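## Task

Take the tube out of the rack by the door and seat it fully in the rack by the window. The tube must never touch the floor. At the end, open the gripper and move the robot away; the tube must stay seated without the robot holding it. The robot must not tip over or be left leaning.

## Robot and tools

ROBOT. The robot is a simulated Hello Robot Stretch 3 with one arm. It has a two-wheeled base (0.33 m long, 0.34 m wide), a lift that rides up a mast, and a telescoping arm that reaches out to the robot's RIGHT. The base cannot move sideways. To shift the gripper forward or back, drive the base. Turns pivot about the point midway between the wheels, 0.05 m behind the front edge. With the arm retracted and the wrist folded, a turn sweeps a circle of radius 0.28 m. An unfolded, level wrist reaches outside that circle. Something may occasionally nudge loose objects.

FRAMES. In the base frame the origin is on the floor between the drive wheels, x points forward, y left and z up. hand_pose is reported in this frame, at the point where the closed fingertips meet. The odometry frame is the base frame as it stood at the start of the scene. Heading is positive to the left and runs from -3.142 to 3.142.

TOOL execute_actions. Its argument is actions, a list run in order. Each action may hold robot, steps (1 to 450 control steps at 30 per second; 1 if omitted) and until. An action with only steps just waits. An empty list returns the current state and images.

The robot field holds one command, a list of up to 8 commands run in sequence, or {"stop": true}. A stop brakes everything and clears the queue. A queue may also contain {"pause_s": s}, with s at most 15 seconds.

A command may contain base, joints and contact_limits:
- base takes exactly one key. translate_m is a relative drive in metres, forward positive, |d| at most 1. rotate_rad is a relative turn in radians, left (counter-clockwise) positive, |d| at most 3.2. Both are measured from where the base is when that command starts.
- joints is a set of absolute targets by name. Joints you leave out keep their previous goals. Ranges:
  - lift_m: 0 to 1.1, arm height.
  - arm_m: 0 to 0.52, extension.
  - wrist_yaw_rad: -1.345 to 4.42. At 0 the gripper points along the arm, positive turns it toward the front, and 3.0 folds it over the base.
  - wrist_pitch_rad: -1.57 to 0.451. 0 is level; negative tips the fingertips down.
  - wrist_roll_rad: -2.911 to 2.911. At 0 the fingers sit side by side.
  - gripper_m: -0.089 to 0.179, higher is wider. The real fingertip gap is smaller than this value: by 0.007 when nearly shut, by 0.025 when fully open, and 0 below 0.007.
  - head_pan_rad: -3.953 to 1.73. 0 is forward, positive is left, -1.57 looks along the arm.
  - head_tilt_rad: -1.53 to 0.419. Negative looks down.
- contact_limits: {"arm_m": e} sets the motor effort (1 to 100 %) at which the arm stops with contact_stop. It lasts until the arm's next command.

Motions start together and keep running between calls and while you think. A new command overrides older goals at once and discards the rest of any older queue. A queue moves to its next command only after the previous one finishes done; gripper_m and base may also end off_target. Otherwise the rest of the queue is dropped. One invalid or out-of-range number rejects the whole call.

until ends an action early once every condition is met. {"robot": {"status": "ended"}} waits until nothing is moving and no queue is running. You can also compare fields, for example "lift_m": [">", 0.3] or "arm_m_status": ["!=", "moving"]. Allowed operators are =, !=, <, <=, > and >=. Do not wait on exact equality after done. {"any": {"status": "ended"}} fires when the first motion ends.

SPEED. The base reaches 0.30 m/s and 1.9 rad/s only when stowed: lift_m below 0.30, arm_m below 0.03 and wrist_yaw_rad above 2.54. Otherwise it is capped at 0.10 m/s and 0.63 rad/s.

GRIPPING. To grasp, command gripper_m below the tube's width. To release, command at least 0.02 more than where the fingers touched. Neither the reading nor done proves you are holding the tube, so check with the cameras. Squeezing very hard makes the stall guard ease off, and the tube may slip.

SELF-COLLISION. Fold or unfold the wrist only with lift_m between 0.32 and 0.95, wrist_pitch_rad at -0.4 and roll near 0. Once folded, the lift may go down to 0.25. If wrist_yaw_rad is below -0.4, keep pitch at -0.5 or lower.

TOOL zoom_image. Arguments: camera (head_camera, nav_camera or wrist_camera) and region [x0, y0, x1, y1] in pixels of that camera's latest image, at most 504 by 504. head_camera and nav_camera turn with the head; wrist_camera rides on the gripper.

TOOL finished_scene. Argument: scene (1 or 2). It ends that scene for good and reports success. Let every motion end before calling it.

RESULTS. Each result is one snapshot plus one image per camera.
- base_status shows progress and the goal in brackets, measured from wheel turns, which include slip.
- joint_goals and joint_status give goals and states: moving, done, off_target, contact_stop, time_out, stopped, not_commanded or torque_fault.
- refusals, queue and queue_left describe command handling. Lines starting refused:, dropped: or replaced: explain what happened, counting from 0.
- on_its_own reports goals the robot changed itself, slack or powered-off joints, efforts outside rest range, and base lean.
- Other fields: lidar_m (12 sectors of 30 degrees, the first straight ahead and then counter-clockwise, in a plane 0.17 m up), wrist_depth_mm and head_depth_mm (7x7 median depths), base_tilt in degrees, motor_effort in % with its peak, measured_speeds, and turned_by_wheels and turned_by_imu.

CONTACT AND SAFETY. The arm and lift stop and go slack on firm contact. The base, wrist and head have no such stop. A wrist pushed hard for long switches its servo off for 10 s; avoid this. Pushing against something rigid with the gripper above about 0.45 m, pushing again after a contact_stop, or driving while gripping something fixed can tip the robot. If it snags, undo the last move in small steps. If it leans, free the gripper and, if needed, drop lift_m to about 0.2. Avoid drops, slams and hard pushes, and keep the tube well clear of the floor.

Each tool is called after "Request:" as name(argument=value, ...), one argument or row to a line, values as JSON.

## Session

Request:
execute_actions(
  actions=[],
)

Scene clock: 0.00 s.
robot.base_odometry: x=+0.000 y=+0.000 heading=+0.000 (m, m, rad; robot's odometry frame)
robot.turned_by_wheels: +0.000 (rad since the last result)
robot.turned_by_imu: +0.000 (rad since the last result)
robot.base_tilt: forward=+1.0 right=+0.4 (deg)
robot.lidar_m: 1.92 2.11 1.89 2.06 0.96 0.94 0.99 1.42 1.41 1.88 1.81 1.77
robot.head_depth_mm: 2144 2181 2183 2182 2219 2200 2110 / 2176 2322 2316 2318 2340 2224 1891 / 2178 2438 2462 2485 2491 2198 2049 / 2176 2631 2676 2655 2637 2639 2292 / 2177 2801 2849 2909 2809 2515 2242 / 2181 3006 3080 3108 3122 2998 2315 / 2164 3020 3135 3120 3123 3082 2318
robot.base_status: not_commanded
robot.joint_positions: lift_m=+0.539 arm_m=+0.003 wrist_yaw_rad=+2.861 wrist_pitch_rad=-0.571 wrist_roll_rad=+0.012 gripper_m=+0.037 head_pan_rad=+0.017 head_tilt_rad=-0.017
robot.joint_goals: lift_m=+0.539 arm_m=+0.003 wrist_yaw_rad=+2.861 wrist_pitch_rad=-0.571 wrist_roll_rad=+0.012 gripper_m=+0.037 head_pan_rad=+0.017 head_tilt_rad=-0.017
robot.joint_status: lift_m=not_commanded arm_m=not_commanded wrist_yaw_rad=not_commanded wrist_pitch_rad=not_commanded wrist_roll_rad=not_commanded gripper_m=not_commanded head_pan_rad=not_commanded head_tilt_rad=not_commanded
robot.measured_speeds: translate_m=+0.000 rotate_rad=+0.000 lift_m=+0.000 arm_m=+0.000 wrist_yaw_rad=+0.000 wrist_pitch_rad=+0.000 wrist_roll_rad=+0.000 head_pan_rad=+0.000 head_tilt_rad=+0.000
robot: refusals=0 queue=idle queue_left=0
robot.motor_effort: left_wheel=+0 right_wheel=+0 lift_m=+38 arm_m=-1 wrist_yaw_rad=+0 wrist_pitch_rad=+6 wrist_roll_rad=+0 gripper_m=+0 head_pan_rad=+0 head_tilt_rad=+3 (%)
robot.hand_pose: x=+0.0350 y=+0.0469 z=+0.5193 quat_wxyz=(+0.293, +0.703, +0.101, +0.640) (m; robot's base frame)
robot.wrist_depth_mm: - - - - - - - / - - - - - - - / 949 - - - - - - / 849 913 913 916 960 - - / 764 - 799 799 833 838 858 / 673 682 680 703 727 742 751 / 606 608 637 632 641 671 664
pictures: head_camera (sideways: a quarter turn clockwise sets it upright), nav_camera (sideways: a quarter turn counterclockwise sets it upright), wrist_camera
camera_calibration (this result's frames):
head_camera: T_world_to_cam=[[-0.046353, -0.0053308, -0.998911, 1.32351], [-0.0234382, 0.999716, -0.00424748, 0.00939639], [0.99865, 0.0232158, -0.0464648, 0.0151704], [0, 0, 0, 1]] pos_world=[0.046419, -0.00269053, 1.32282]
nav_camera: T_world_to_cam=[[-0.00303858, -0.0465724, 0.99891, -1.25849], [-0.0150434, -0.9988, -0.0466131, 0.109161], [0.999882, -0.0151686, 0.00233433, -0.0475581], [0, 0, 0, 1]] pos_world=[0.0453706, 0.0496976, 1.26232]
wrist_camera: T_world_to_cam=[[0.955867, -0.287908, 0.0585495, -0.055611], [-0.158609, -0.673426, -0.722039, 0.44256], [0.247309, 0.680886, -0.689371, 0.485783], [0, 0, 0, 1]] pos_world=[0.00321241, -0.048742, 0.657686]
Images, in order (width x height): head_camera 896x504, nav_camera 672x504, wrist_camera 644x364.

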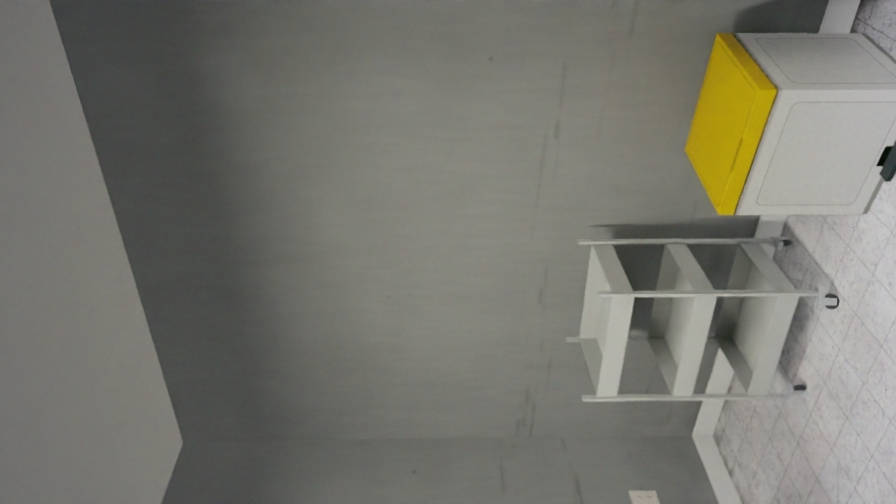

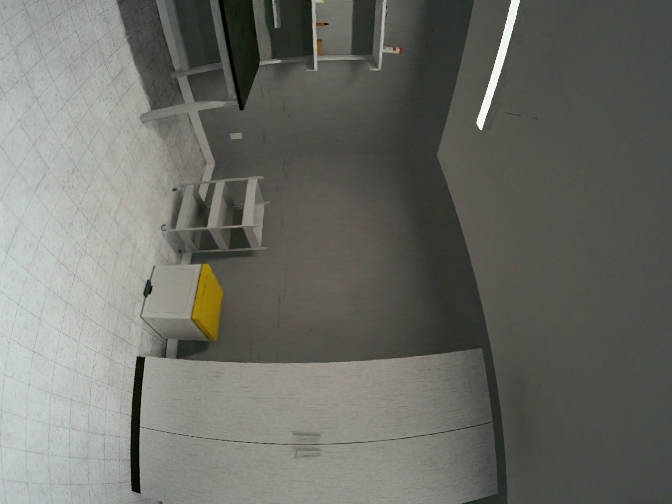

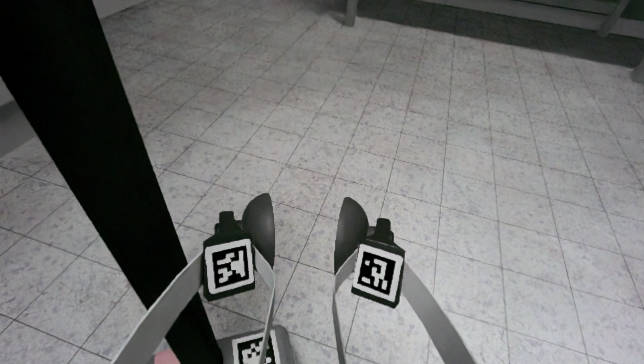

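Request:
execute_actions(
  actions=[
    {"robot": {"joints": {"head_pan_rad": 0.85, "head_tilt_rad": -0.4, "lift_m": 0.28, "wrist_pitch_rad": -0.4, "wrist_yaw_rad": 3.0}}, "steps": 150, "until": {"robot": {"head_pan_rad_status": "done"}}},
  ],
)

Request:
execute_actions(
  actions=[
    {"robot": {"joints": {"head_pan_rad": -1.8, "head_tilt_rad": -0.4}}, "steps": 150, "until": {"robot": {"status": "ended"}}},
  ],
)

Scene clock: 12.70 s.
robot.base_odometry: x=+0.000 y=+0.000 heading=+0.000 (m, m, rad; robot's odometry frame)
robot.turned_by_wheels: +0.000 (rad since the last result)
robot.turned_by_imu: +0.001 (rad since the last result)
robot.base_tilt: forward=+0.9 right=+0.5 (deg)
robot.lidar_m: 1.92 2.11 1.89 2.07 0.96 0.94 0.99 1.42 1.40 1.88 1.81 1.77
robot.head_depth_mm: 2360 2484 2309 2888 2234 1770 1446 / 2345 2490 2329 2830 2298 1775 1450 / 2303 2447 2348 2800 2306 1792 1445 / 2252 2412 2342 2758 2340 1797 1462 / 2233 2387 2366 2712 2329 1785 1457 / 2217 2348 2353 2688 2341 1791 1459 / 2177 2305 2371 2598 2224 1802 1460
robot.base_status: not_commanded
robot.joint_positions: lift_m=+0.456 arm_m=+0.003 wrist_yaw_rad=+2.997 wrist_pitch_rad=-0.423 wrist_roll_rad=+0.012 gripper_m=+0.037 head_pan_rad=+0.843 head_tilt_rad=-0.395
robot.joint_goals: lift_m=+0.280 arm_m=+0.003 wrist_yaw_rad=+3.000 wrist_pitch_rad=-0.400 wrist_roll_rad=+0.012 gripper_m=+0.037 head_pan_rad=+0.850 head_tilt_rad=-0.400
robot.joint_status: lift_m=moving arm_m=not_commanded wrist_yaw_rad=moving wrist_pitch_rad=moving wrist_roll_rad=not_commanded gripper_m=not_commanded head_pan_rad=done head_tilt_rad=done
robot.measured_speeds: translate_m=+0.000 rotate_rad=+0.000 lift_m=-0.110 arm_m=+0.000 wrist_yaw_rad=+0.000 wrist_pitch_rad=+0.000 wrist_roll_rad=+0.000 head_pan_rad=+0.000 head_tilt_rad=+0.000
robot: refusals=0 queue=running queue_left=0
robot.motor_effort: left_wheel=+0(0) right_wheel=+0(0) lift_m=+32(38) arm_m=-1(1) wrist_yaw_rad=+2(0) wrist_pitch_rad=+11(10) wrist_roll_rad=+0(0) gripper_m=+1(0) head_pan_rad=+5(47) head_tilt_rad=-1(22) (%)
robot.hand_pose: x=+0.0110 y=+0.0737 z=+0.4677 quat_wxyz=(+0.199, +0.704, +0.097, +0.675) (m; robot's base frame)
robot.wrist_depth_mm: 776 - - - - - - / 835 - - - - - - / 902 - - - - - - / 888 931 - - - - - / 766 770 - 841 856 866 878 / 652 681 673 691 725 728 751 / 576 590 607 612 622 636 644
pictures: head_camera (sideways: a quarter turn clockwise sets it upright), nav_camera (sideways: a quarter turn counterclockwise sets it upright), wrist_camera
camera_calibration (this result's frames):
head_camera: T_world_to_cam=[[-0.270555, -0.310335, -0.911314, 1.21036], [-0.751271, 0.659992, -0.00171012, 0.0105313], [0.60199, 0.684181, -0.411709, 0.492984], [0, 0, 0, 1]] pos_world=[0.0386099, 0.0313771, 1.30601]
nav_camera: T_world_to_cam=[[0.277554, 0.241485, 0.929865, -1.16984], [0.713817, -0.699629, -0.0313737, 0.0848557], [0.642984, 0.672461, -0.366561, 0.43479], [0, 0, 0, 1]] pos_world=[-0.0154411, 0.049486, 1.24983]
wrist_camera: T_world_to_cam=[[0.984922, -0.163612, 0.0562131, -0.0303666], [-0.0490675, -0.575781, -0.816131, 0.455247], [0.165895, 0.801067, -0.575127, 0.376503], [0, 0, 0, 1]] pos_world=[-0.0102137, -0.04445, 0.589786]
Images, in order (width x height): head_camera 896x504, nav_camera 672x504, wrist_camera 644x364.

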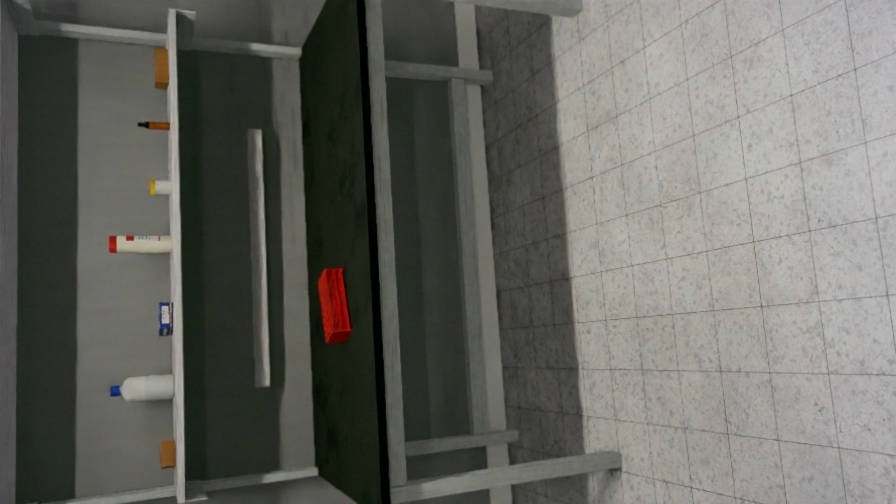

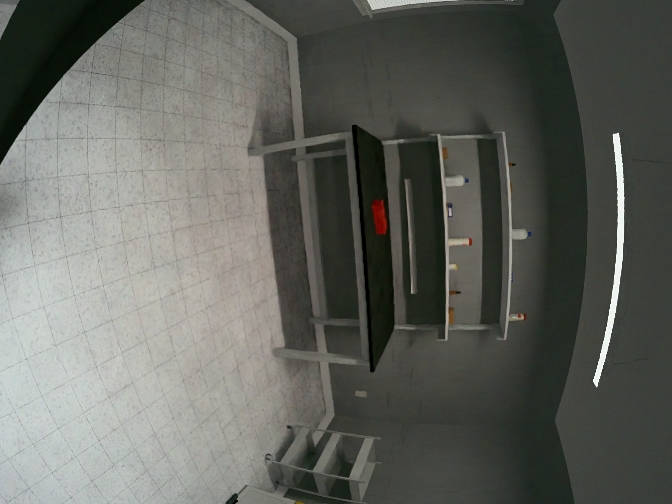

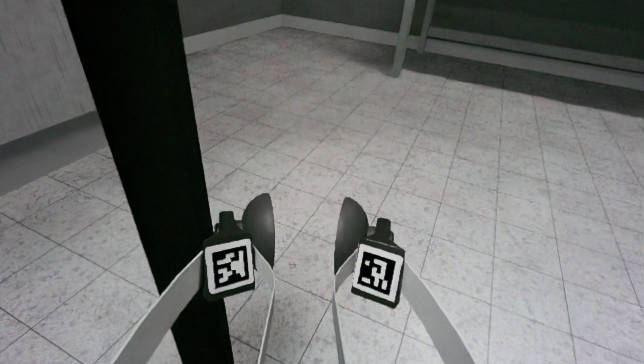

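Scene clock: 14.77 s.
robot.base_odometry: x=+0.000 y=+0.000 heading=+0.000 (m, m, rad; robot's odometry frame)
robot.turned_by_wheels: +0.000 (rad since the last result)
robot.turned_by_imu: +0.000 (rad since the last result)
robot.base_tilt: forward=+0.9 right=+0.5 (deg)
robot.lidar_m: 1.92 2.12 1.89 2.07 0.96 0.94 0.99 1.42 1.41 1.88 1.81 1.77
robot.head_depth_mm: 1813 1921 1676 2207 2215 1776 1462 / 1857 1979 1687 2287 2268 1781 1458 / 1929 2053 1672 2341 2125 1793 1457 / 1967 2119 1709 2408 2219 1791 1464 / 2065 2224 1716 2539 2309 1792 1468 / 2089 2297 1921 2673 2340 1799 1459 / 2215 2410 1941 2823 2139 1805 1465
robot.base_status: not_commanded
robot.joint_positions: lift_m=+0.280 arm_m=+0.003 wrist_yaw_rad=+2.997 wrist_pitch_rad=-0.422 wrist_roll_rad=+0.012 gripper_m=+0.037 head_pan_rad=-1.793 head_tilt_rad=-0.395
robot.joint_goals: lift_m=+0.280 arm_m=+0.003 wrist_yaw_rad=+3.000 wrist_pitch_rad=-0.400 wrist_roll_rad=+0.012 gripper_m=+0.037 head_pan_rad=-1.800 head_tilt_rad=-0.400
robot.joint_status: lift_m=done arm_m=not_commanded wrist_yaw_rad=done wrist_pitch_rad=done wrist_roll_rad=not_commanded gripper_m=not_commanded head_pan_rad=done head_tilt_rad=done
robot.measured_speeds: translate_m=+0.000 rotate_rad=+0.000 lift_m=+0.000 arm_m=+0.000 wrist_yaw_rad=+0.000 wrist_pitch_rad=+0.000 wrist_roll_rad=+0.000 head_pan_rad=+0.000 head_tilt_rad=+0.000
robot: refusals=0 queue=done queue_left=0
robot.motor_effort: left_wheel=+0(0) right_wheel=+0(0) lift_m=+33(34) arm_m=-1(2) wrist_yaw_rad=+1(0) wrist_pitch_rad=+10(9) wrist_roll_rad=+0(0) gripper_m=+0(1) head_pan_rad=-3(45) head_tilt_rad=-1(1) (%)
robot.hand_pose: x=+0.0110 y=+0.0738 z=+0.2920 quat_wxyz=(+0.198, +0.704, +0.097, +0.675) (m; robot's base frame)
robot.wrist_depth_mm: 778 - - - - - - / 864 - - - - - - / 809 - 860 911 933 - - / 641 662 698 711 724 758 786 / 544 549 - 587 607 618 630 / 467 491 - 512 510 525 530 / - - - 436 440 448 459
pictures: head_camera (sideways: a quarter turn clockwise sets it upright), nav_camera (sideways: a quarter turn counterclockwise sets it upright), wrist_camera
camera_calibration (this result's frames):
head_camera: T_world_to_cam=[[0.0862686, 0.402789, -0.911218, 1.20806], [0.977024, -0.213122, -0.00170845, -0.0000134692], [-0.194889, -0.890135, -0.41192, 0.49812], [0, 0, 0, 1]] pos_world=[-0.0071267, -0.0432036, 1.30599]
nav_camera: T_world_to_cam=[[-0.125765, -0.345965, 0.92978, -1.16727], [-0.963475, 0.265954, -0.0313628, 0.095073], [-0.236428, -0.899765, -0.366776, 0.440434], [0, 0, 0, 1]] pos_world=[0.0489307, -0.0328309, 1.24982]
wrist_camera: T_world_to_cam=[[0.984947, -0.16347, 0.0561954, -0.0204453], [-0.0488527, -0.575082, -0.816636, 0.311947], [0.165812, 0.801597, -0.574411, 0.275071], [0, 0, 0, 1]] pos_world=[-0.0102331, -0.0444434, 0.413899]
Images, in order (width x height): head_camera 896x504, nav_camera 672x504, wrist_camera 644x364.

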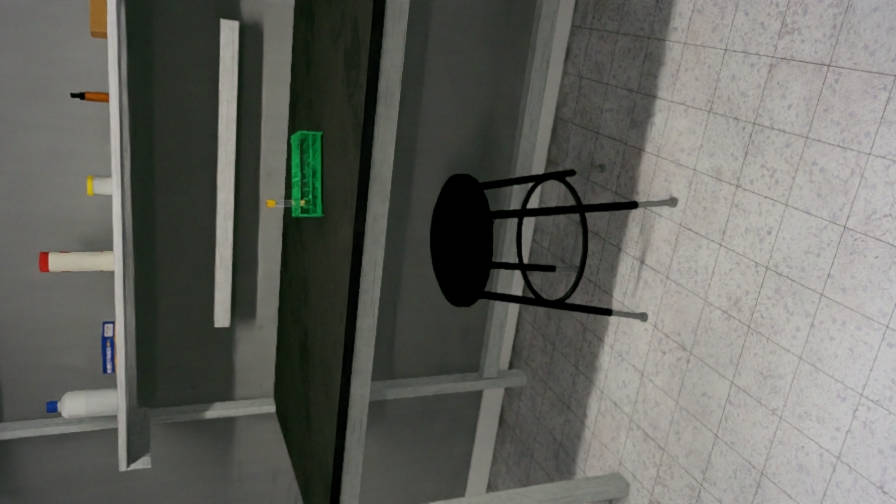

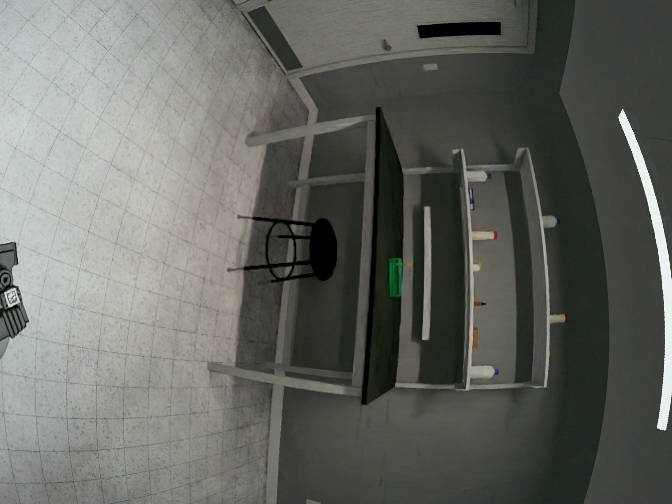

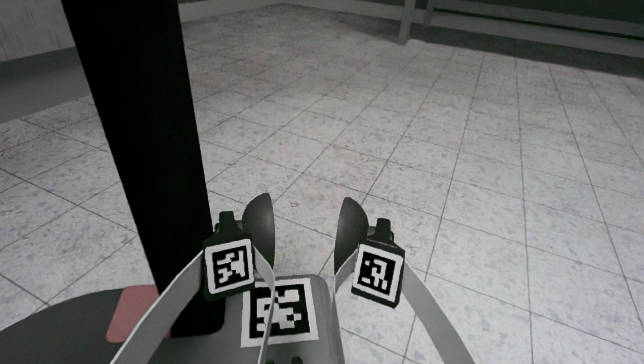

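Request:
execute_actions(
  actions=[
    {"robot": [{"base": {"rotate_rad": -1.656}}, {"base": {"translate_m": 1.0}}, {"base": {"rotate_rad": 1.066}, "joints": {"head_pan_rad": -1.57, "head_tilt_rad": -0.5, "lift_m": 0.93}}], "steps": 450, "until": {"robot": {"lift_m": [">", 0.5], "base_status": "done"}}},
    {"robot": {"joints": {"wrist_yaw_rad": 0.6, "gripper_m": 0.09}}, "steps": 300, "until": {"robot": {"status": "ended"}}},
  ],
)

Scene clock: 56.80 s.
robot.base_odometry: x=-0.085 y=-0.996 heading=-0.590 (m, m, rad; robot's odometry frame)
robot.turned_by_wheels: -0.590 (rad since the last result)
robot.turned_by_imu: -0.564 (rad since the last result)
robot.base_tilt: forward=+1.0 right=+0.5 (deg)
robot.lidar_m: 1.47 1.33 2.04 3.35 2.01 1.49 1.44 0.82 1.23 0.63 0.69 0.93
robot.head_depth_mm: 1113 1182 1172 788 641 1661 - / 1113 1175 1180 794 643 1576 - / 1118 1183 1182 795 646 1533 - / 1116 1183 1179 796 647 963 - / 1116 1187 1190 800 646 997 - / 1116 1196 1193 800 625 980 1170 / 1118 1196 1201 804 626 1561 1342
robot.base_status: done (rotate_rad +1.0659 of +1.0660)
robot.joint_positions: lift_m=+0.930 arm_m=+0.003 wrist_yaw_rad=+0.603 wrist_pitch_rad=-0.421 wrist_roll_rad=+0.012 gripper_m=+0.090 head_pan_rad=-1.577 head_tilt_rad=-0.494
robot.joint_goals: lift_m=+0.930 arm_m=+0.003 wrist_yaw_rad=+0.600 wrist_pitch_rad=-0.400 wrist_roll_rad=+0.012 gripper_m=+0.090 head_pan_rad=-1.570 head_tilt_rad=-0.500
robot.joint_status: lift_m=done arm_m=not_commanded wrist_yaw_rad=done wrist_pitch_rad=done wrist_roll_rad=not_commanded gripper_m=done head_pan_rad=done head_tilt_rad=done
robot.measured_speeds: translate_m=+0.000 rotate_rad=+0.000 lift_m=+0.000 arm_m=+0.000 wrist_yaw_rad=+0.000 wrist_pitch_rad=+0.000 wrist_roll_rad=+0.000 head_pan_rad=+0.000 head_tilt_rad=+0.000
robot: refusals=0 queue=done queue_left=0
robot.motor_effort: left_wheel=-3(17) right_wheel=+4(13) lift_m=+41(45) arm_m=-2(1) wrist_yaw_rad=-2(2) wrist_pitch_rad=+9(10) wrist_roll_rad=+0(0) gripper_m=+1(89) head_pan_rad=+4(27) head_tilt_rad=-1(11) (%)
robot.hand_pose: x=+0.1056 y=-0.3324 z=+0.9419 quat_wxyz=(+0.701, +0.347, -0.620, +0.062) (m; robot's base frame)
robot.wrist_depth_mm: - 620 672 741 824 843 770 / - 566 443 458 484 512 438 / - - - 366 347 364 382 / - - - - 350 288 290 / - - - - 730 330 253 / - - - - 615 677 - / - - - - - - -
pictures: head_camera (sideways: a quarter turn clockwise sets it upright), nav_camera (sideways: a quarter turn counterclockwise sets it upright), wrist_camera
camera_calibration (this result's frames):
head_camera: T_world_to_cam=[[-0.00145198, 0.500192, -0.865913, 1.1495], [0.999999, 0.00119588, -0.000986019, -0.00109432], [0.000542333, -0.865914, -0.500193, 0.61179], [0, 0, 0, 1]] pos_world=[0.00243157, -0.0452125, 1.30138]
nav_camera: T_world_to_cam=[[-0.04931, -0.455214, 0.889016, -1.11454], [-0.99806, 0.0563206, -0.0265196, 0.088975], [-0.0379978, -0.888599, -0.457108, 0.556773], [0, 0, 0, 1]] pos_world=[0.0550005, -0.0176193, 1.24771]
wrist_camera: T_world_to_cam=[[-0.833611, -0.549488, 0.0561721, -0.152866], [-0.35451, 0.454268, -0.81729, 0.988787], [0.423574, -0.701216, -0.573482, 0.430754], [0, 0, 0, 1]] pos_world=[0.040648, -0.231121, 1.06374]
Images, in order (width x height): head_camera 896x504, nav_camera 672x504, wrist_camera 644x364.

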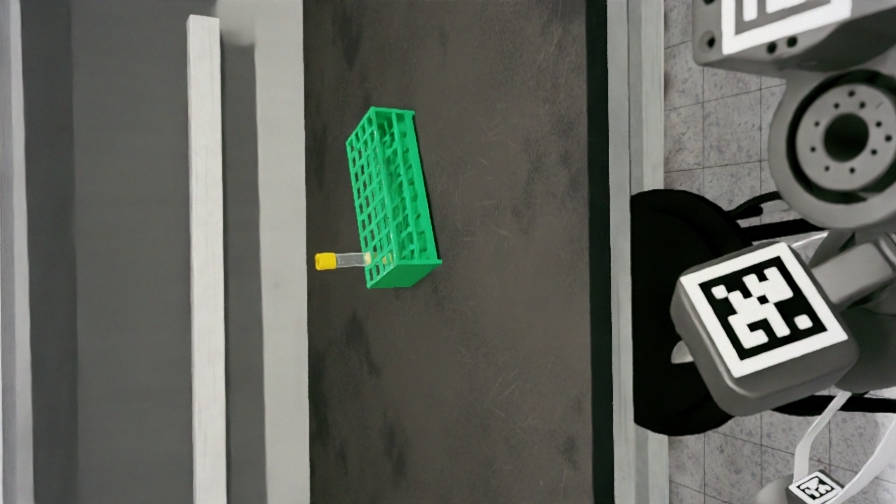

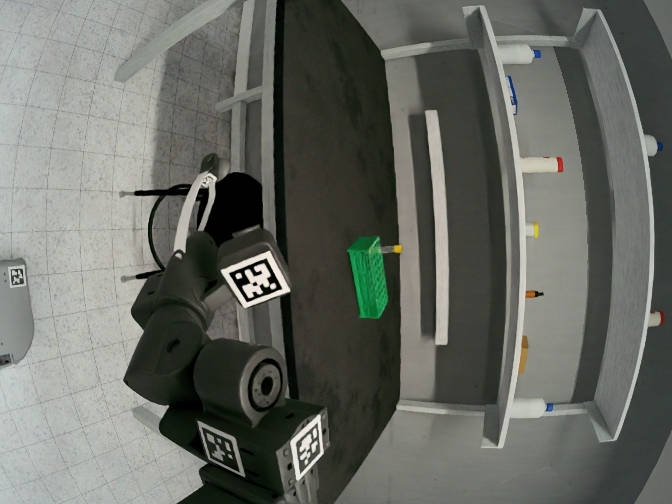

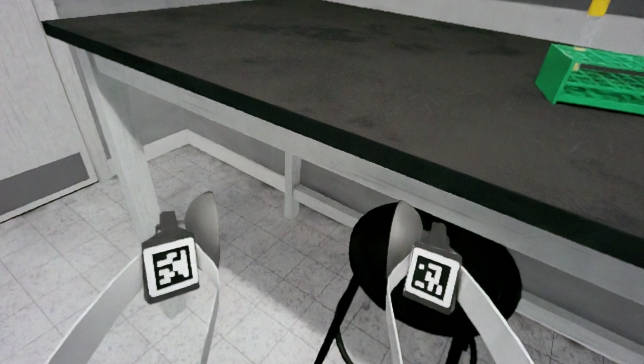

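Request:
execute_actions(
  actions=[
    {"robot": {"base": {"translate_m": 0.041}, "joints": {"wrist_yaw_rad": 0.0, "wrist_pitch_rad": 0.0}}, "steps": 100, "until": {"robot": {"wrist_pitch_rad": [">", -0.1]}}},
    {"robot": {"joints": {"lift_m": 0.914, "arm_m": 0.36}}, "steps": 300, "until": {"robot": {"status": "ended"}}},
  ],
)

Request:
zoom_image(
  camera="wrist_camera",
  region=[150, 150, 470, 364],
)

Scene clock: 76.77 s.
robot.base_odometry: x=-0.051 y=-1.019 heading=-0.590 (m, m, rad; robot's odometry frame)
robot.turned_by_wheels: +0.000 (rad since the last result)
robot.turned_by_imu: +0.002 (rad since the last result)
robot.base_tilt: forward=+0.9 right=+0.5 (deg)
robot.lidar_m: 1.47 1.29 1.77 3.36 2.07 1.53 1.48 0.85 1.23 0.64 0.68 0.90
robot.head_depth_mm: 1116 1177 1175 - 652 1567 1348 / 1116 1177 1272 695 642 1568 1349 / 1118 1181 1283 - 644 1005 1327 / 1116 1185 1286 763 645 924 1357 / 1123 1186 1188 800 646 927 1354 / 1120 1185 1193 801 625 1498 1294 / 1118 1198 1185 804 624 1566 1366
robot.base_status: done (translate_m +0.0410 of +0.0410)
robot.joint_positions: lift_m=+0.914 arm_m=+0.360 wrist_yaw_rad=+0.002 wrist_pitch_rad=-0.024 wrist_roll_rad=+0.012 gripper_m=+0.090 head_pan_rad=-1.577 head_tilt_rad=-0.494
robot.joint_goals: lift_m=+0.914 arm_m=+0.360 wrist_yaw_rad=+0.000 wrist_pitch_rad=+0.000 wrist_roll_rad=+0.012 gripper_m=+0.090 head_pan_rad=-1.570 head_tilt_rad=-0.500
robot.joint_status: lift_m=done arm_m=done wrist_yaw_rad=done wrist_pitch_rad=done wrist_roll_rad=not_commanded gripper_m=done head_pan_rad=done head_tilt_rad=done
robot.measured_speeds: translate_m=+0.000 rotate_rad=+0.000 lift_m=+0.000 arm_m=+0.000 wrist_yaw_rad=+0.000 wrist_pitch_rad=+0.000 wrist_roll_rad=+0.000 head_pan_rad=+0.000 head_tilt_rad=+0.000
robot: refusals=0 queue=done queue_left=0
robot.motor_effort: left_wheel=-3(7) right_wheel=+4(9) lift_m=+33(41) arm_m=+4(1) wrist_yaw_rad=-2(2) wrist_pitch_rad=+11(12) wrist_roll_rad=+0(0) gripper_m=+1(1) head_pan_rad=+4(5) head_tilt_rad=-2(2) (%)
robot.hand_pose: x=-0.0210 y=-0.7603 z=+1.0226 quat_wxyz=(+0.703, +0.009, -0.711, -0.008) (m; robot's base frame)
robot.wrist_depth_mm: 655 654 653 657 657 668 660 / 663 666 664 673 684 686 689 / 692 690 699 703 699 692 707 / 641 708 717 716 729 731 729 / 416 436 460 473 532 519 548 / 307 306 325 256 235 266 370 / 248 247 256 210 233 252 280
pictures: head_camera (sideways: a quarter turn clockwise sets it upright), nav_camera (sideways: a quarter turn counterclockwise sets it upright), wrist_camera
camera_calibration (this result's frames):
head_camera: T_world_to_cam=[[-0.00145198, 0.500192, -0.865914, 1.1495], [0.999999, 0.00119588, -0.000986021, -0.00109431], [0.000542333, -0.865914, -0.500193, 0.611789], [0, 0, 0, 1]] pos_world=[0.00243157, -0.0452125, 1.30138]
nav_camera: T_world_to_cam=[[-0.04931, -0.455214, 0.889016, -1.11454], [-0.99806, 0.0563206, -0.0265196, 0.088975], [-0.0379978, -0.888599, -0.457108, 0.556772], [0, 0, 0, 1]] pos_world=[0.0550005, -0.0176193, 1.24771]
wrist_camera: T_world_to_cam=[[-0.998292, 0.0382857, 0.0441251, -0.0423027], [-0.034908, 0.214703, -0.976055, 1.19114], [-0.0468428, -0.975929, -0.213, -0.356769], [0, 0, 0, 1]] pos_world=[-0.0173621, -0.602303, 1.08849]
Images, in order (width x height): head_camera 896x504, nav_camera 672x504, wrist_camera 644x364.

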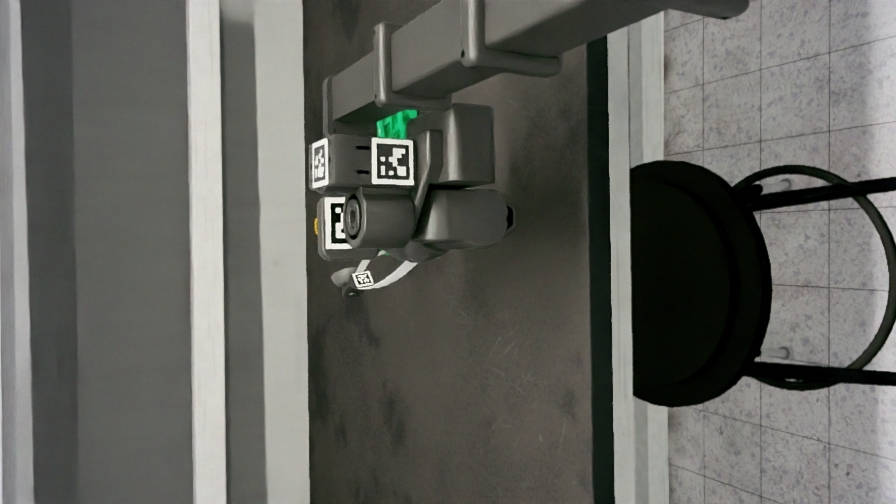

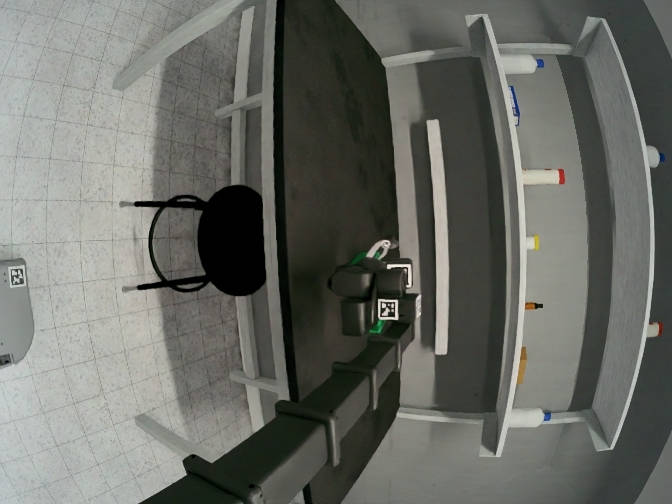

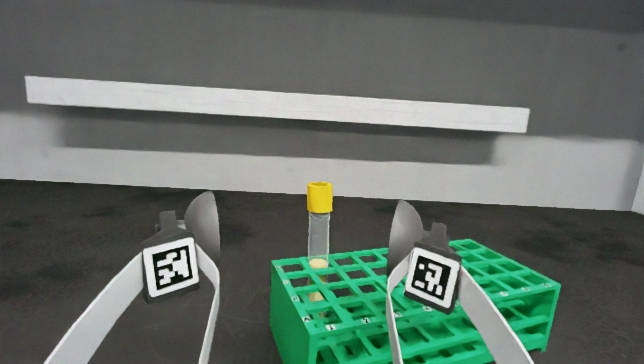

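Region (150, 150, 470, 364) of wrist_camera's 644x364 image, scaled by 1.575; it fills the top 337 rows of this view, and the rest is white.

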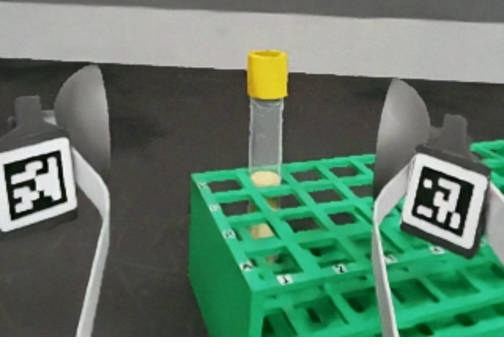

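Request:
execute_actions(
  actions=[
    {"robot": [{"base": {"translate_m": -0.009}, "joints": {"arm_m": 0.43}}, {"joints": {"gripper_m": 0.04}}], "steps": 300, "until": {"robot": {"status": "ended"}}},
  ],
)

Request:
zoom_image(
  camera="wrist_camera",
  region=[150, 150, 470, 364],
)

Scene clock: 90.93 s.
robot.base_odometry: x=-0.058 y=-1.014 heading=-0.590 (m, m, rad; robot's odometry frame)
robot.turned_by_wheels: +0.000 (rad since the last result)
robot.turned_by_imu: +0.001 (rad since the last result)
robot.base_tilt: forward=+1.0 right=+0.6 (deg)
robot.lidar_m: 1.47 1.30 1.79 2.74 2.05 1.52 1.47 0.85 1.23 0.64 0.68 0.91
robot.head_depth_mm: 1114 1170 1165 - 647 1560 1352 / 1115 1180 1269 742 643 1577 1352 / 1118 1179 - 727 645 1231 1290 / 1119 1183 1271 762 648 923 1358 / 1116 1183 1189 796 647 927 1357 / 1121 1181 1192 800 625 1012 1328 / 1115 1200 1197 802 625 1565 1362
robot.base_status: done (translate_m -0.0090 of -0.0090)
robot.joint_positions: lift_m=+0.914 arm_m=+0.430 wrist_yaw_rad=+0.002 wrist_pitch_rad=-0.024 wrist_roll_rad=+0.012 gripper_m=+0.040 head_pan_rad=-1.577 head_tilt_rad=-0.494
robot.joint_goals: lift_m=+0.914 arm_m=+0.430 wrist_yaw_rad=+0.000 wrist_pitch_rad=+0.000 wrist_roll_rad=+0.012 gripper_m=+0.040 head_pan_rad=-1.570 head_tilt_rad=-0.500
robot.joint_status: lift_m=done arm_m=done wrist_yaw_rad=done wrist_pitch_rad=done wrist_roll_rad=not_commanded gripper_m=done head_pan_rad=done head_tilt_rad=done
robot.measured_speeds: translate_m=+0.000 rotate_rad=+0.000 lift_m=+0.000 arm_m=+0.000 wrist_yaw_rad=+0.000 wrist_pitch_rad=+0.000 wrist_roll_rad=+0.000 head_pan_rad=+0.000 head_tilt_rad=+0.000
robot: refusals=0 queue=done queue_left=0
robot.motor_effort: left_wheel=-3(9) right_wheel=+3(8) lift_m=+33(33) arm_m=+3(5) wrist_yaw_rad=-1(1) wrist_pitch_rad=+11(11) wrist_roll_rad=+0(0) gripper_m=+0(86) head_pan_rad=+5(4) head_tilt_rad=-2(1) (%)
robot.hand_pose: x=-0.0210 y=-0.8303 z=+1.0226 quat_wxyz=(+0.703, +0.009, -0.711, -0.008) (m; robot's base frame)
robot.wrist_depth_mm: 584 591 588 592 594 601 594 / 519 601 600 610 610 613 614 / 627 627 630 635 635 551 635 / 639 644 648 647 653 655 660 / 417 430 - 398 501 517 543 / 306 316 299 331 320 334 373 / 242 250 241 191 197 205 199
pictures: head_camera (sideways: a quarter turn clockwise sets it upright), nav_camera (sideways: a quarter turn counterclockwise sets it upright), wrist_camera
camera_calibration (this result's frames):
head_camera: T_world_to_cam=[[-0.00145204, 0.500191, -0.865914, 1.1495], [0.999999, 0.001196, -0.000986021, -0.00109431], [0.000542436, -0.865914, -0.500193, 0.611789], [0, 0, 0, 1]] pos_world=[0.00243158, -0.0452125, 1.30138]
nav_camera: T_world_to_cam=[[-0.0493099, -0.455214, 0.889016, -1.11454], [-0.99806, 0.0563205, -0.0265197, 0.088975], [-0.0379977, -0.888599, -0.457108, 0.556772], [0, 0, 0, 1]] pos_world=[0.0550005, -0.0176193, 1.24771]
wrist_camera: T_world_to_cam=[[-0.998291, 0.0383172, 0.0441249, -0.0396045], [-0.0349012, 0.214704, -0.976055, 1.20617], [-0.0468735, -0.975927, -0.212999, -0.425084], [0, 0, 0, 1]] pos_world=[-0.0173652, -0.672303, 1.08849]
Images, in order (width x height): head_camera 896x504, nav_camera 672x504, wrist_camera 644x364.

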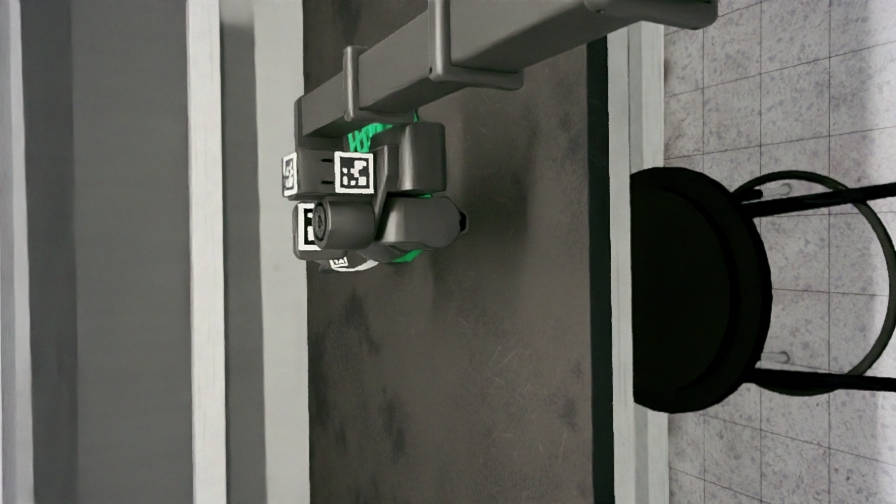

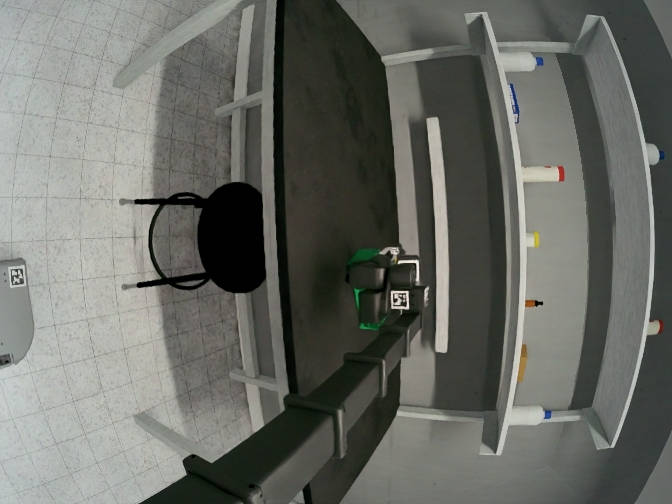

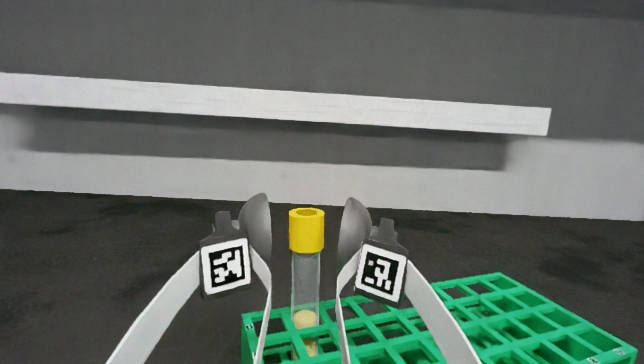

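Region (150, 150, 470, 364) of wrist_camera's 644x364 image, scaled by 1.575; it fills the top 337 rows of this view, and the rest is white.

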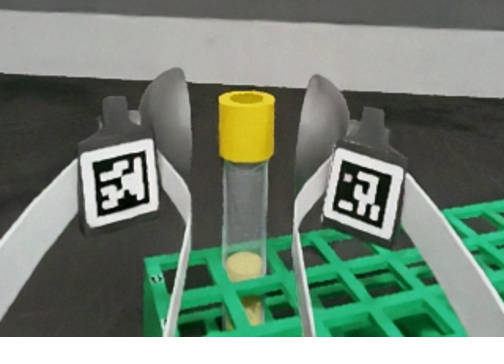

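Request:
execute_actions(
  actions=[
    {"robot": {"joints": {"arm_m": 0.444, "gripper_m": 0.034}}, "steps": 300, "until": {"robot": {"status": "ended"}}},
  ],
)

Scene clock: 99.07 s.
robot.base_odometry: x=-0.058 y=-1.014 heading=-0.590 (m, m, rad; robot's odometry frame)
robot.turned_by_wheels: +0.000 (rad since the last result)
robot.turned_by_imu: +0.001 (rad since the last result)
robot.base_tilt: forward=+0.9 right=+0.5 (deg)
robot.lidar_m: 1.47 1.30 1.78 2.74 2.06 1.53 1.47 0.85 1.23 0.64 0.68 0.91
robot.head_depth_mm: 1117 1179 1221 - 647 1573 1348 / 1119 1179 1281 757 641 1574 1349 / 1112 1179 1267 743 643 1227 1293 / 1115 1185 1269 762 645 923 1353 / 1117 1185 1184 799 647 926 1362 / 1116 1184 1193 800 623 1010 1323 / 1121 1201 1197 803 626 1555 1363
robot.base_status: done (translate_m -0.0090 of -0.0090)
robot.joint_positions: lift_m=+0.914 arm_m=+0.444 wrist_yaw_rad=+0.002 wrist_pitch_rad=-0.024 wrist_roll_rad=+0.012 gripper_m=+0.034 head_pan_rad=-1.577 head_tilt_rad=-0.494
robot.joint_goals: lift_m=+0.914 arm_m=+0.444 wrist_yaw_rad=+0.000 wrist_pitch_rad=+0.000 wrist_roll_rad=+0.012 gripper_m=+0.034 head_pan_rad=-1.570 head_tilt_rad=-0.500
robot.joint_status: lift_m=done arm_m=done wrist_yaw_rad=done wrist_pitch_rad=done wrist_roll_rad=not_commanded gripper_m=done head_pan_rad=done head_tilt_rad=done
robot.measured_speeds: translate_m=+0.000 rotate_rad=+0.000 lift_m=+0.000 arm_m=+0.000 wrist_yaw_rad=+0.000 wrist_pitch_rad=+0.000 wrist_roll_rad=+0.000 head_pan_rad=+0.000 head_tilt_rad=+0.000
robot: refusals=0 queue=done queue_left=0
robot.motor_effort: left_wheel=-3(3) right_wheel=+4(4) lift_m=+33(33) arm_m=+3(7) wrist_yaw_rad=-2(1) wrist_pitch_rad=+11(11) wrist_roll_rad=+0(0) gripper_m=+0(37) head_pan_rad=+4(4) head_tilt_rad=-2(1) (%)
robot.hand_pose: x=-0.0210 y=-0.8443 z=+1.0226 quat_wxyz=(+0.703, +0.009, -0.711, -0.008) (m; robot's base frame)
robot.wrist_depth_mm: 568 576 576 585 582 594 588 / 509 588 586 590 595 602 610 / 610 605 611 616 619 539 629 / 622 629 638 640 637 636 645 / 415 434 477 164 504 520 548 / 307 315 296 319 349 356 371 / 243 246 251 184 194 200 201
pictures: head_camera (sideways: a quarter turn clockwise sets it upright), nav_camera (sideways: a quarter turn counterclockwise sets it upright), wrist_camera
camera_calibration (this result's frames):
head_camera: T_world_to_cam=[[-0.00145198, 0.500192, -0.865914, 1.1495], [0.999999, 0.00119588, -0.000986021, -0.00109431], [0.000542333, -0.865914, -0.500193, 0.611789], [0, 0, 0, 1]] pos_world=[0.00243157, -0.0452125, 1.30138]
nav_camera: T_world_to_cam=[[-0.04931, -0.455214, 0.889016, -1.11454], [-0.99806, 0.0563206, -0.0265196, 0.088975], [-0.0379978, -0.888599, -0.457108, 0.556772], [0, 0, 0, 1]] pos_world=[0.0550005, -0.0176193, 1.24771]
wrist_camera: T_world_to_cam=[[-0.998291, 0.0383172, 0.0441249, -0.0390679], [-0.0349012, 0.214704, -0.976055, 1.20918], [-0.0468735, -0.975927, -0.212999, -0.438752], [0, 0, 0, 1]] pos_world=[-0.0173652, -0.686307, 1.08849]
Images, in order (width x height): head_camera 896x504, nav_camera 672x504, wrist_camera 644x364.

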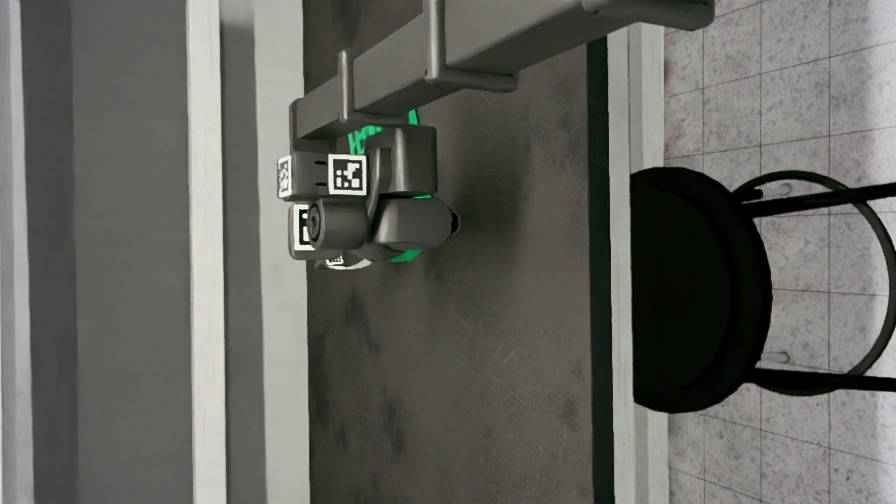

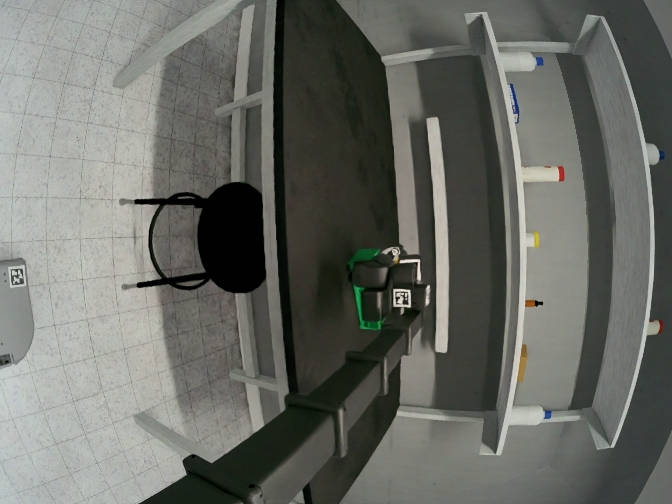

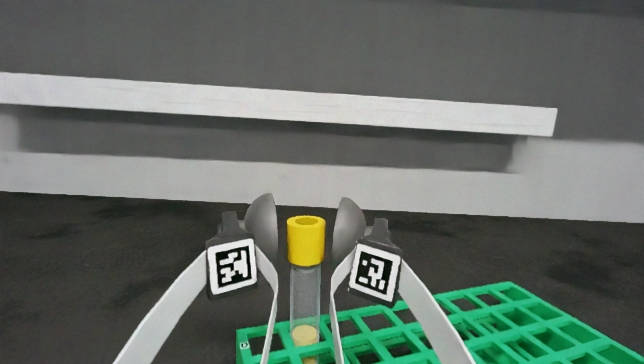

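Request:
execute_actions(
  actions=[
    {"robot": [{"joints": {"arm_m": 0.448}}, {"joints": {"gripper_m": -0.01}}, {"pause_s": 0.4}, {"joints": {"lift_m": 0.995}}], "steps": 300, "until": {"robot": {"status": "ended"}}},
  ],
)

Scene clock: 222.07 s.
robot.base_odometry: x=-0.058 y=-1.014 heading=-0.590 (m, m, rad; robot's odometry frame)
robot.turned_by_wheels: +0.000 (rad since the last result)
robot.turned_by_imu: +0.001 (rad since the last result)
robot.base_tilt: forward=+0.9 right=+0.5 (deg)
robot.lidar_m: 1.47 1.30 1.78 2.74 2.06 1.52 1.47 0.85 1.23 0.64 0.68 0.91
robot.head_depth_mm: 1116 1180 - 789 643 1570 1349 / 1112 1178 1098 793 643 1575 1355 / 1113 1166 890 794 646 1232 1295 / 1119 1182 1108 794 644 926 1352 / 1119 1180 1190 797 646 925 1349 / 1120 1185 1190 802 624 1011 1334 / 1116 1199 1198 802 626 1553 1359
robot.base_status: done (translate_m -0.0090 of -0.0090)
robot.joint_positions: lift_m=+0.995 arm_m=+0.448 wrist_yaw_rad=+0.001 wrist_pitch_rad=-0.024 wrist_roll_rad=+0.012 gripper_m=-0.009 head_pan_rad=-1.577 head_tilt_rad=-0.494
robot.joint_goals: lift_m=+0.995 arm_m=+0.448 wrist_yaw_rad=+0.000 wrist_pitch_rad=+0.000 wrist_roll_rad=+0.012 gripper_m=-0.010 head_pan_rad=-1.570 head_tilt_rad=-0.500
robot.joint_status: lift_m=done arm_m=done wrist_yaw_rad=done wrist_pitch_rad=done wrist_roll_rad=not_commanded gripper_m=done head_pan_rad=done head_tilt_rad=done
robot.measured_speeds: translate_m=+0.000 rotate_rad=+0.000 lift_m=+0.000 arm_m=+0.000 wrist_yaw_rad=+0.000 wrist_pitch_rad=+0.000 wrist_roll_rad=+0.000 head_pan_rad=+0.000 head_tilt_rad=+0.000
robot: refusals=0 queue=done queue_left=0
robot.motor_effort: left_wheel=-3(3) right_wheel=+4(5) lift_m=+42(42) arm_m=+4(3) wrist_yaw_rad=+0(1) wrist_pitch_rad=+11(11) wrist_roll_rad=+0(0) gripper_m=-10(92) head_pan_rad=+5(5) head_tilt_rad=-2(2) (%)
robot.hand_pose: x=-0.0212 y=-0.8483 z=+1.1034 quat_wxyz=(+0.703, +0.009, -0.711, -0.008) (m; robot's base frame)
robot.wrist_depth_mm: 568 566 571 571 579 580 582 / 589 596 591 591 597 606 605 / 515 603 609 611 614 621 624 / 625 630 639 635 640 555 637 / 637 641 650 158 667 661 676 / 443 459 436 459 507 521 540 / 354 360 370 381 386 398 408
pictures: head_camera (sideways: a quarter turn clockwise sets it upright), nav_camera (sideways: a quarter turn counterclockwise sets it upright), wrist_camera
camera_calibration (this result's frames):
head_camera: T_world_to_cam=[[-0.00145204, 0.500192, -0.865913, 1.1495], [0.999999, 0.001196, -0.000986019, -0.00109432], [0.000542436, -0.865914, -0.500193, 0.61179], [0, 0, 0, 1]] pos_world=[0.00243158, -0.0452125, 1.30138]
nav_camera: T_world_to_cam=[[-0.0493099, -0.455214, 0.889016, -1.11454], [-0.99806, 0.0563205, -0.0265196, 0.088975], [-0.0379977, -0.888599, -0.457108, 0.556773], [0, 0, 0, 1]] pos_world=[0.0550005, -0.0176193, 1.24771]
wrist_camera: T_world_to_cam=[[-0.998261, 0.0390961, 0.0441116, -0.0419998], [-0.0347366, 0.214404, -0.976127, 1.28874], [-0.0476205, -0.975962, -0.212673, -0.425862], [0, 0, 0, 1]] pos_world=[-0.01744, -0.690296, 1.16926]
Images, in order (width x height): head_camera 896x504, nav_camera 672x504, wrist_camera 644x364.

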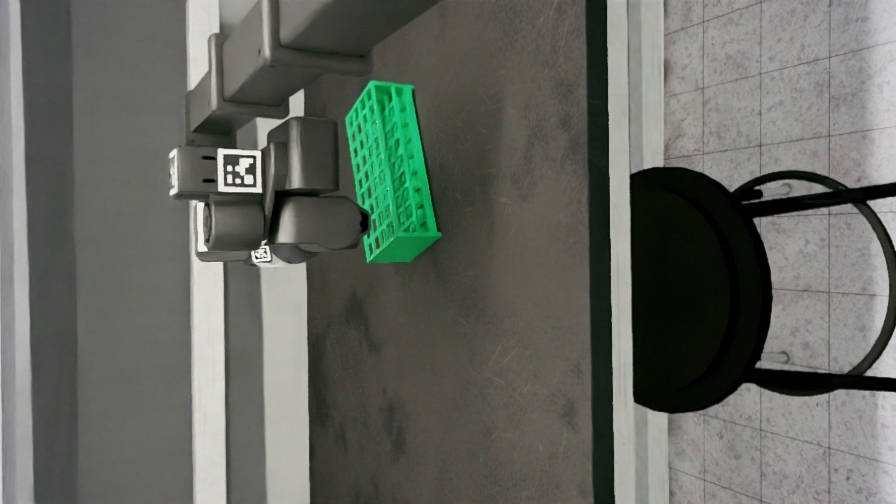

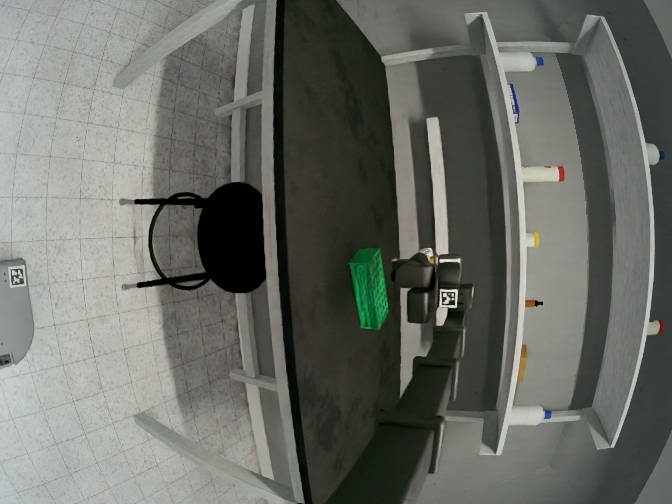

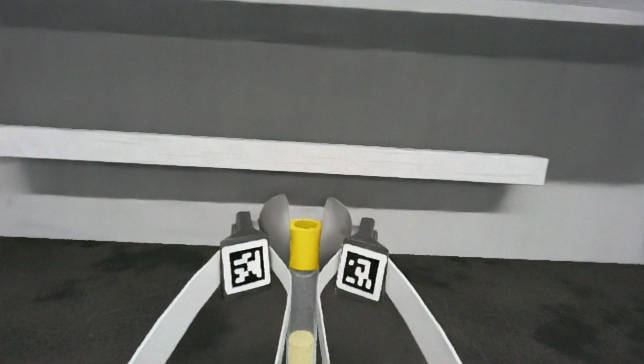

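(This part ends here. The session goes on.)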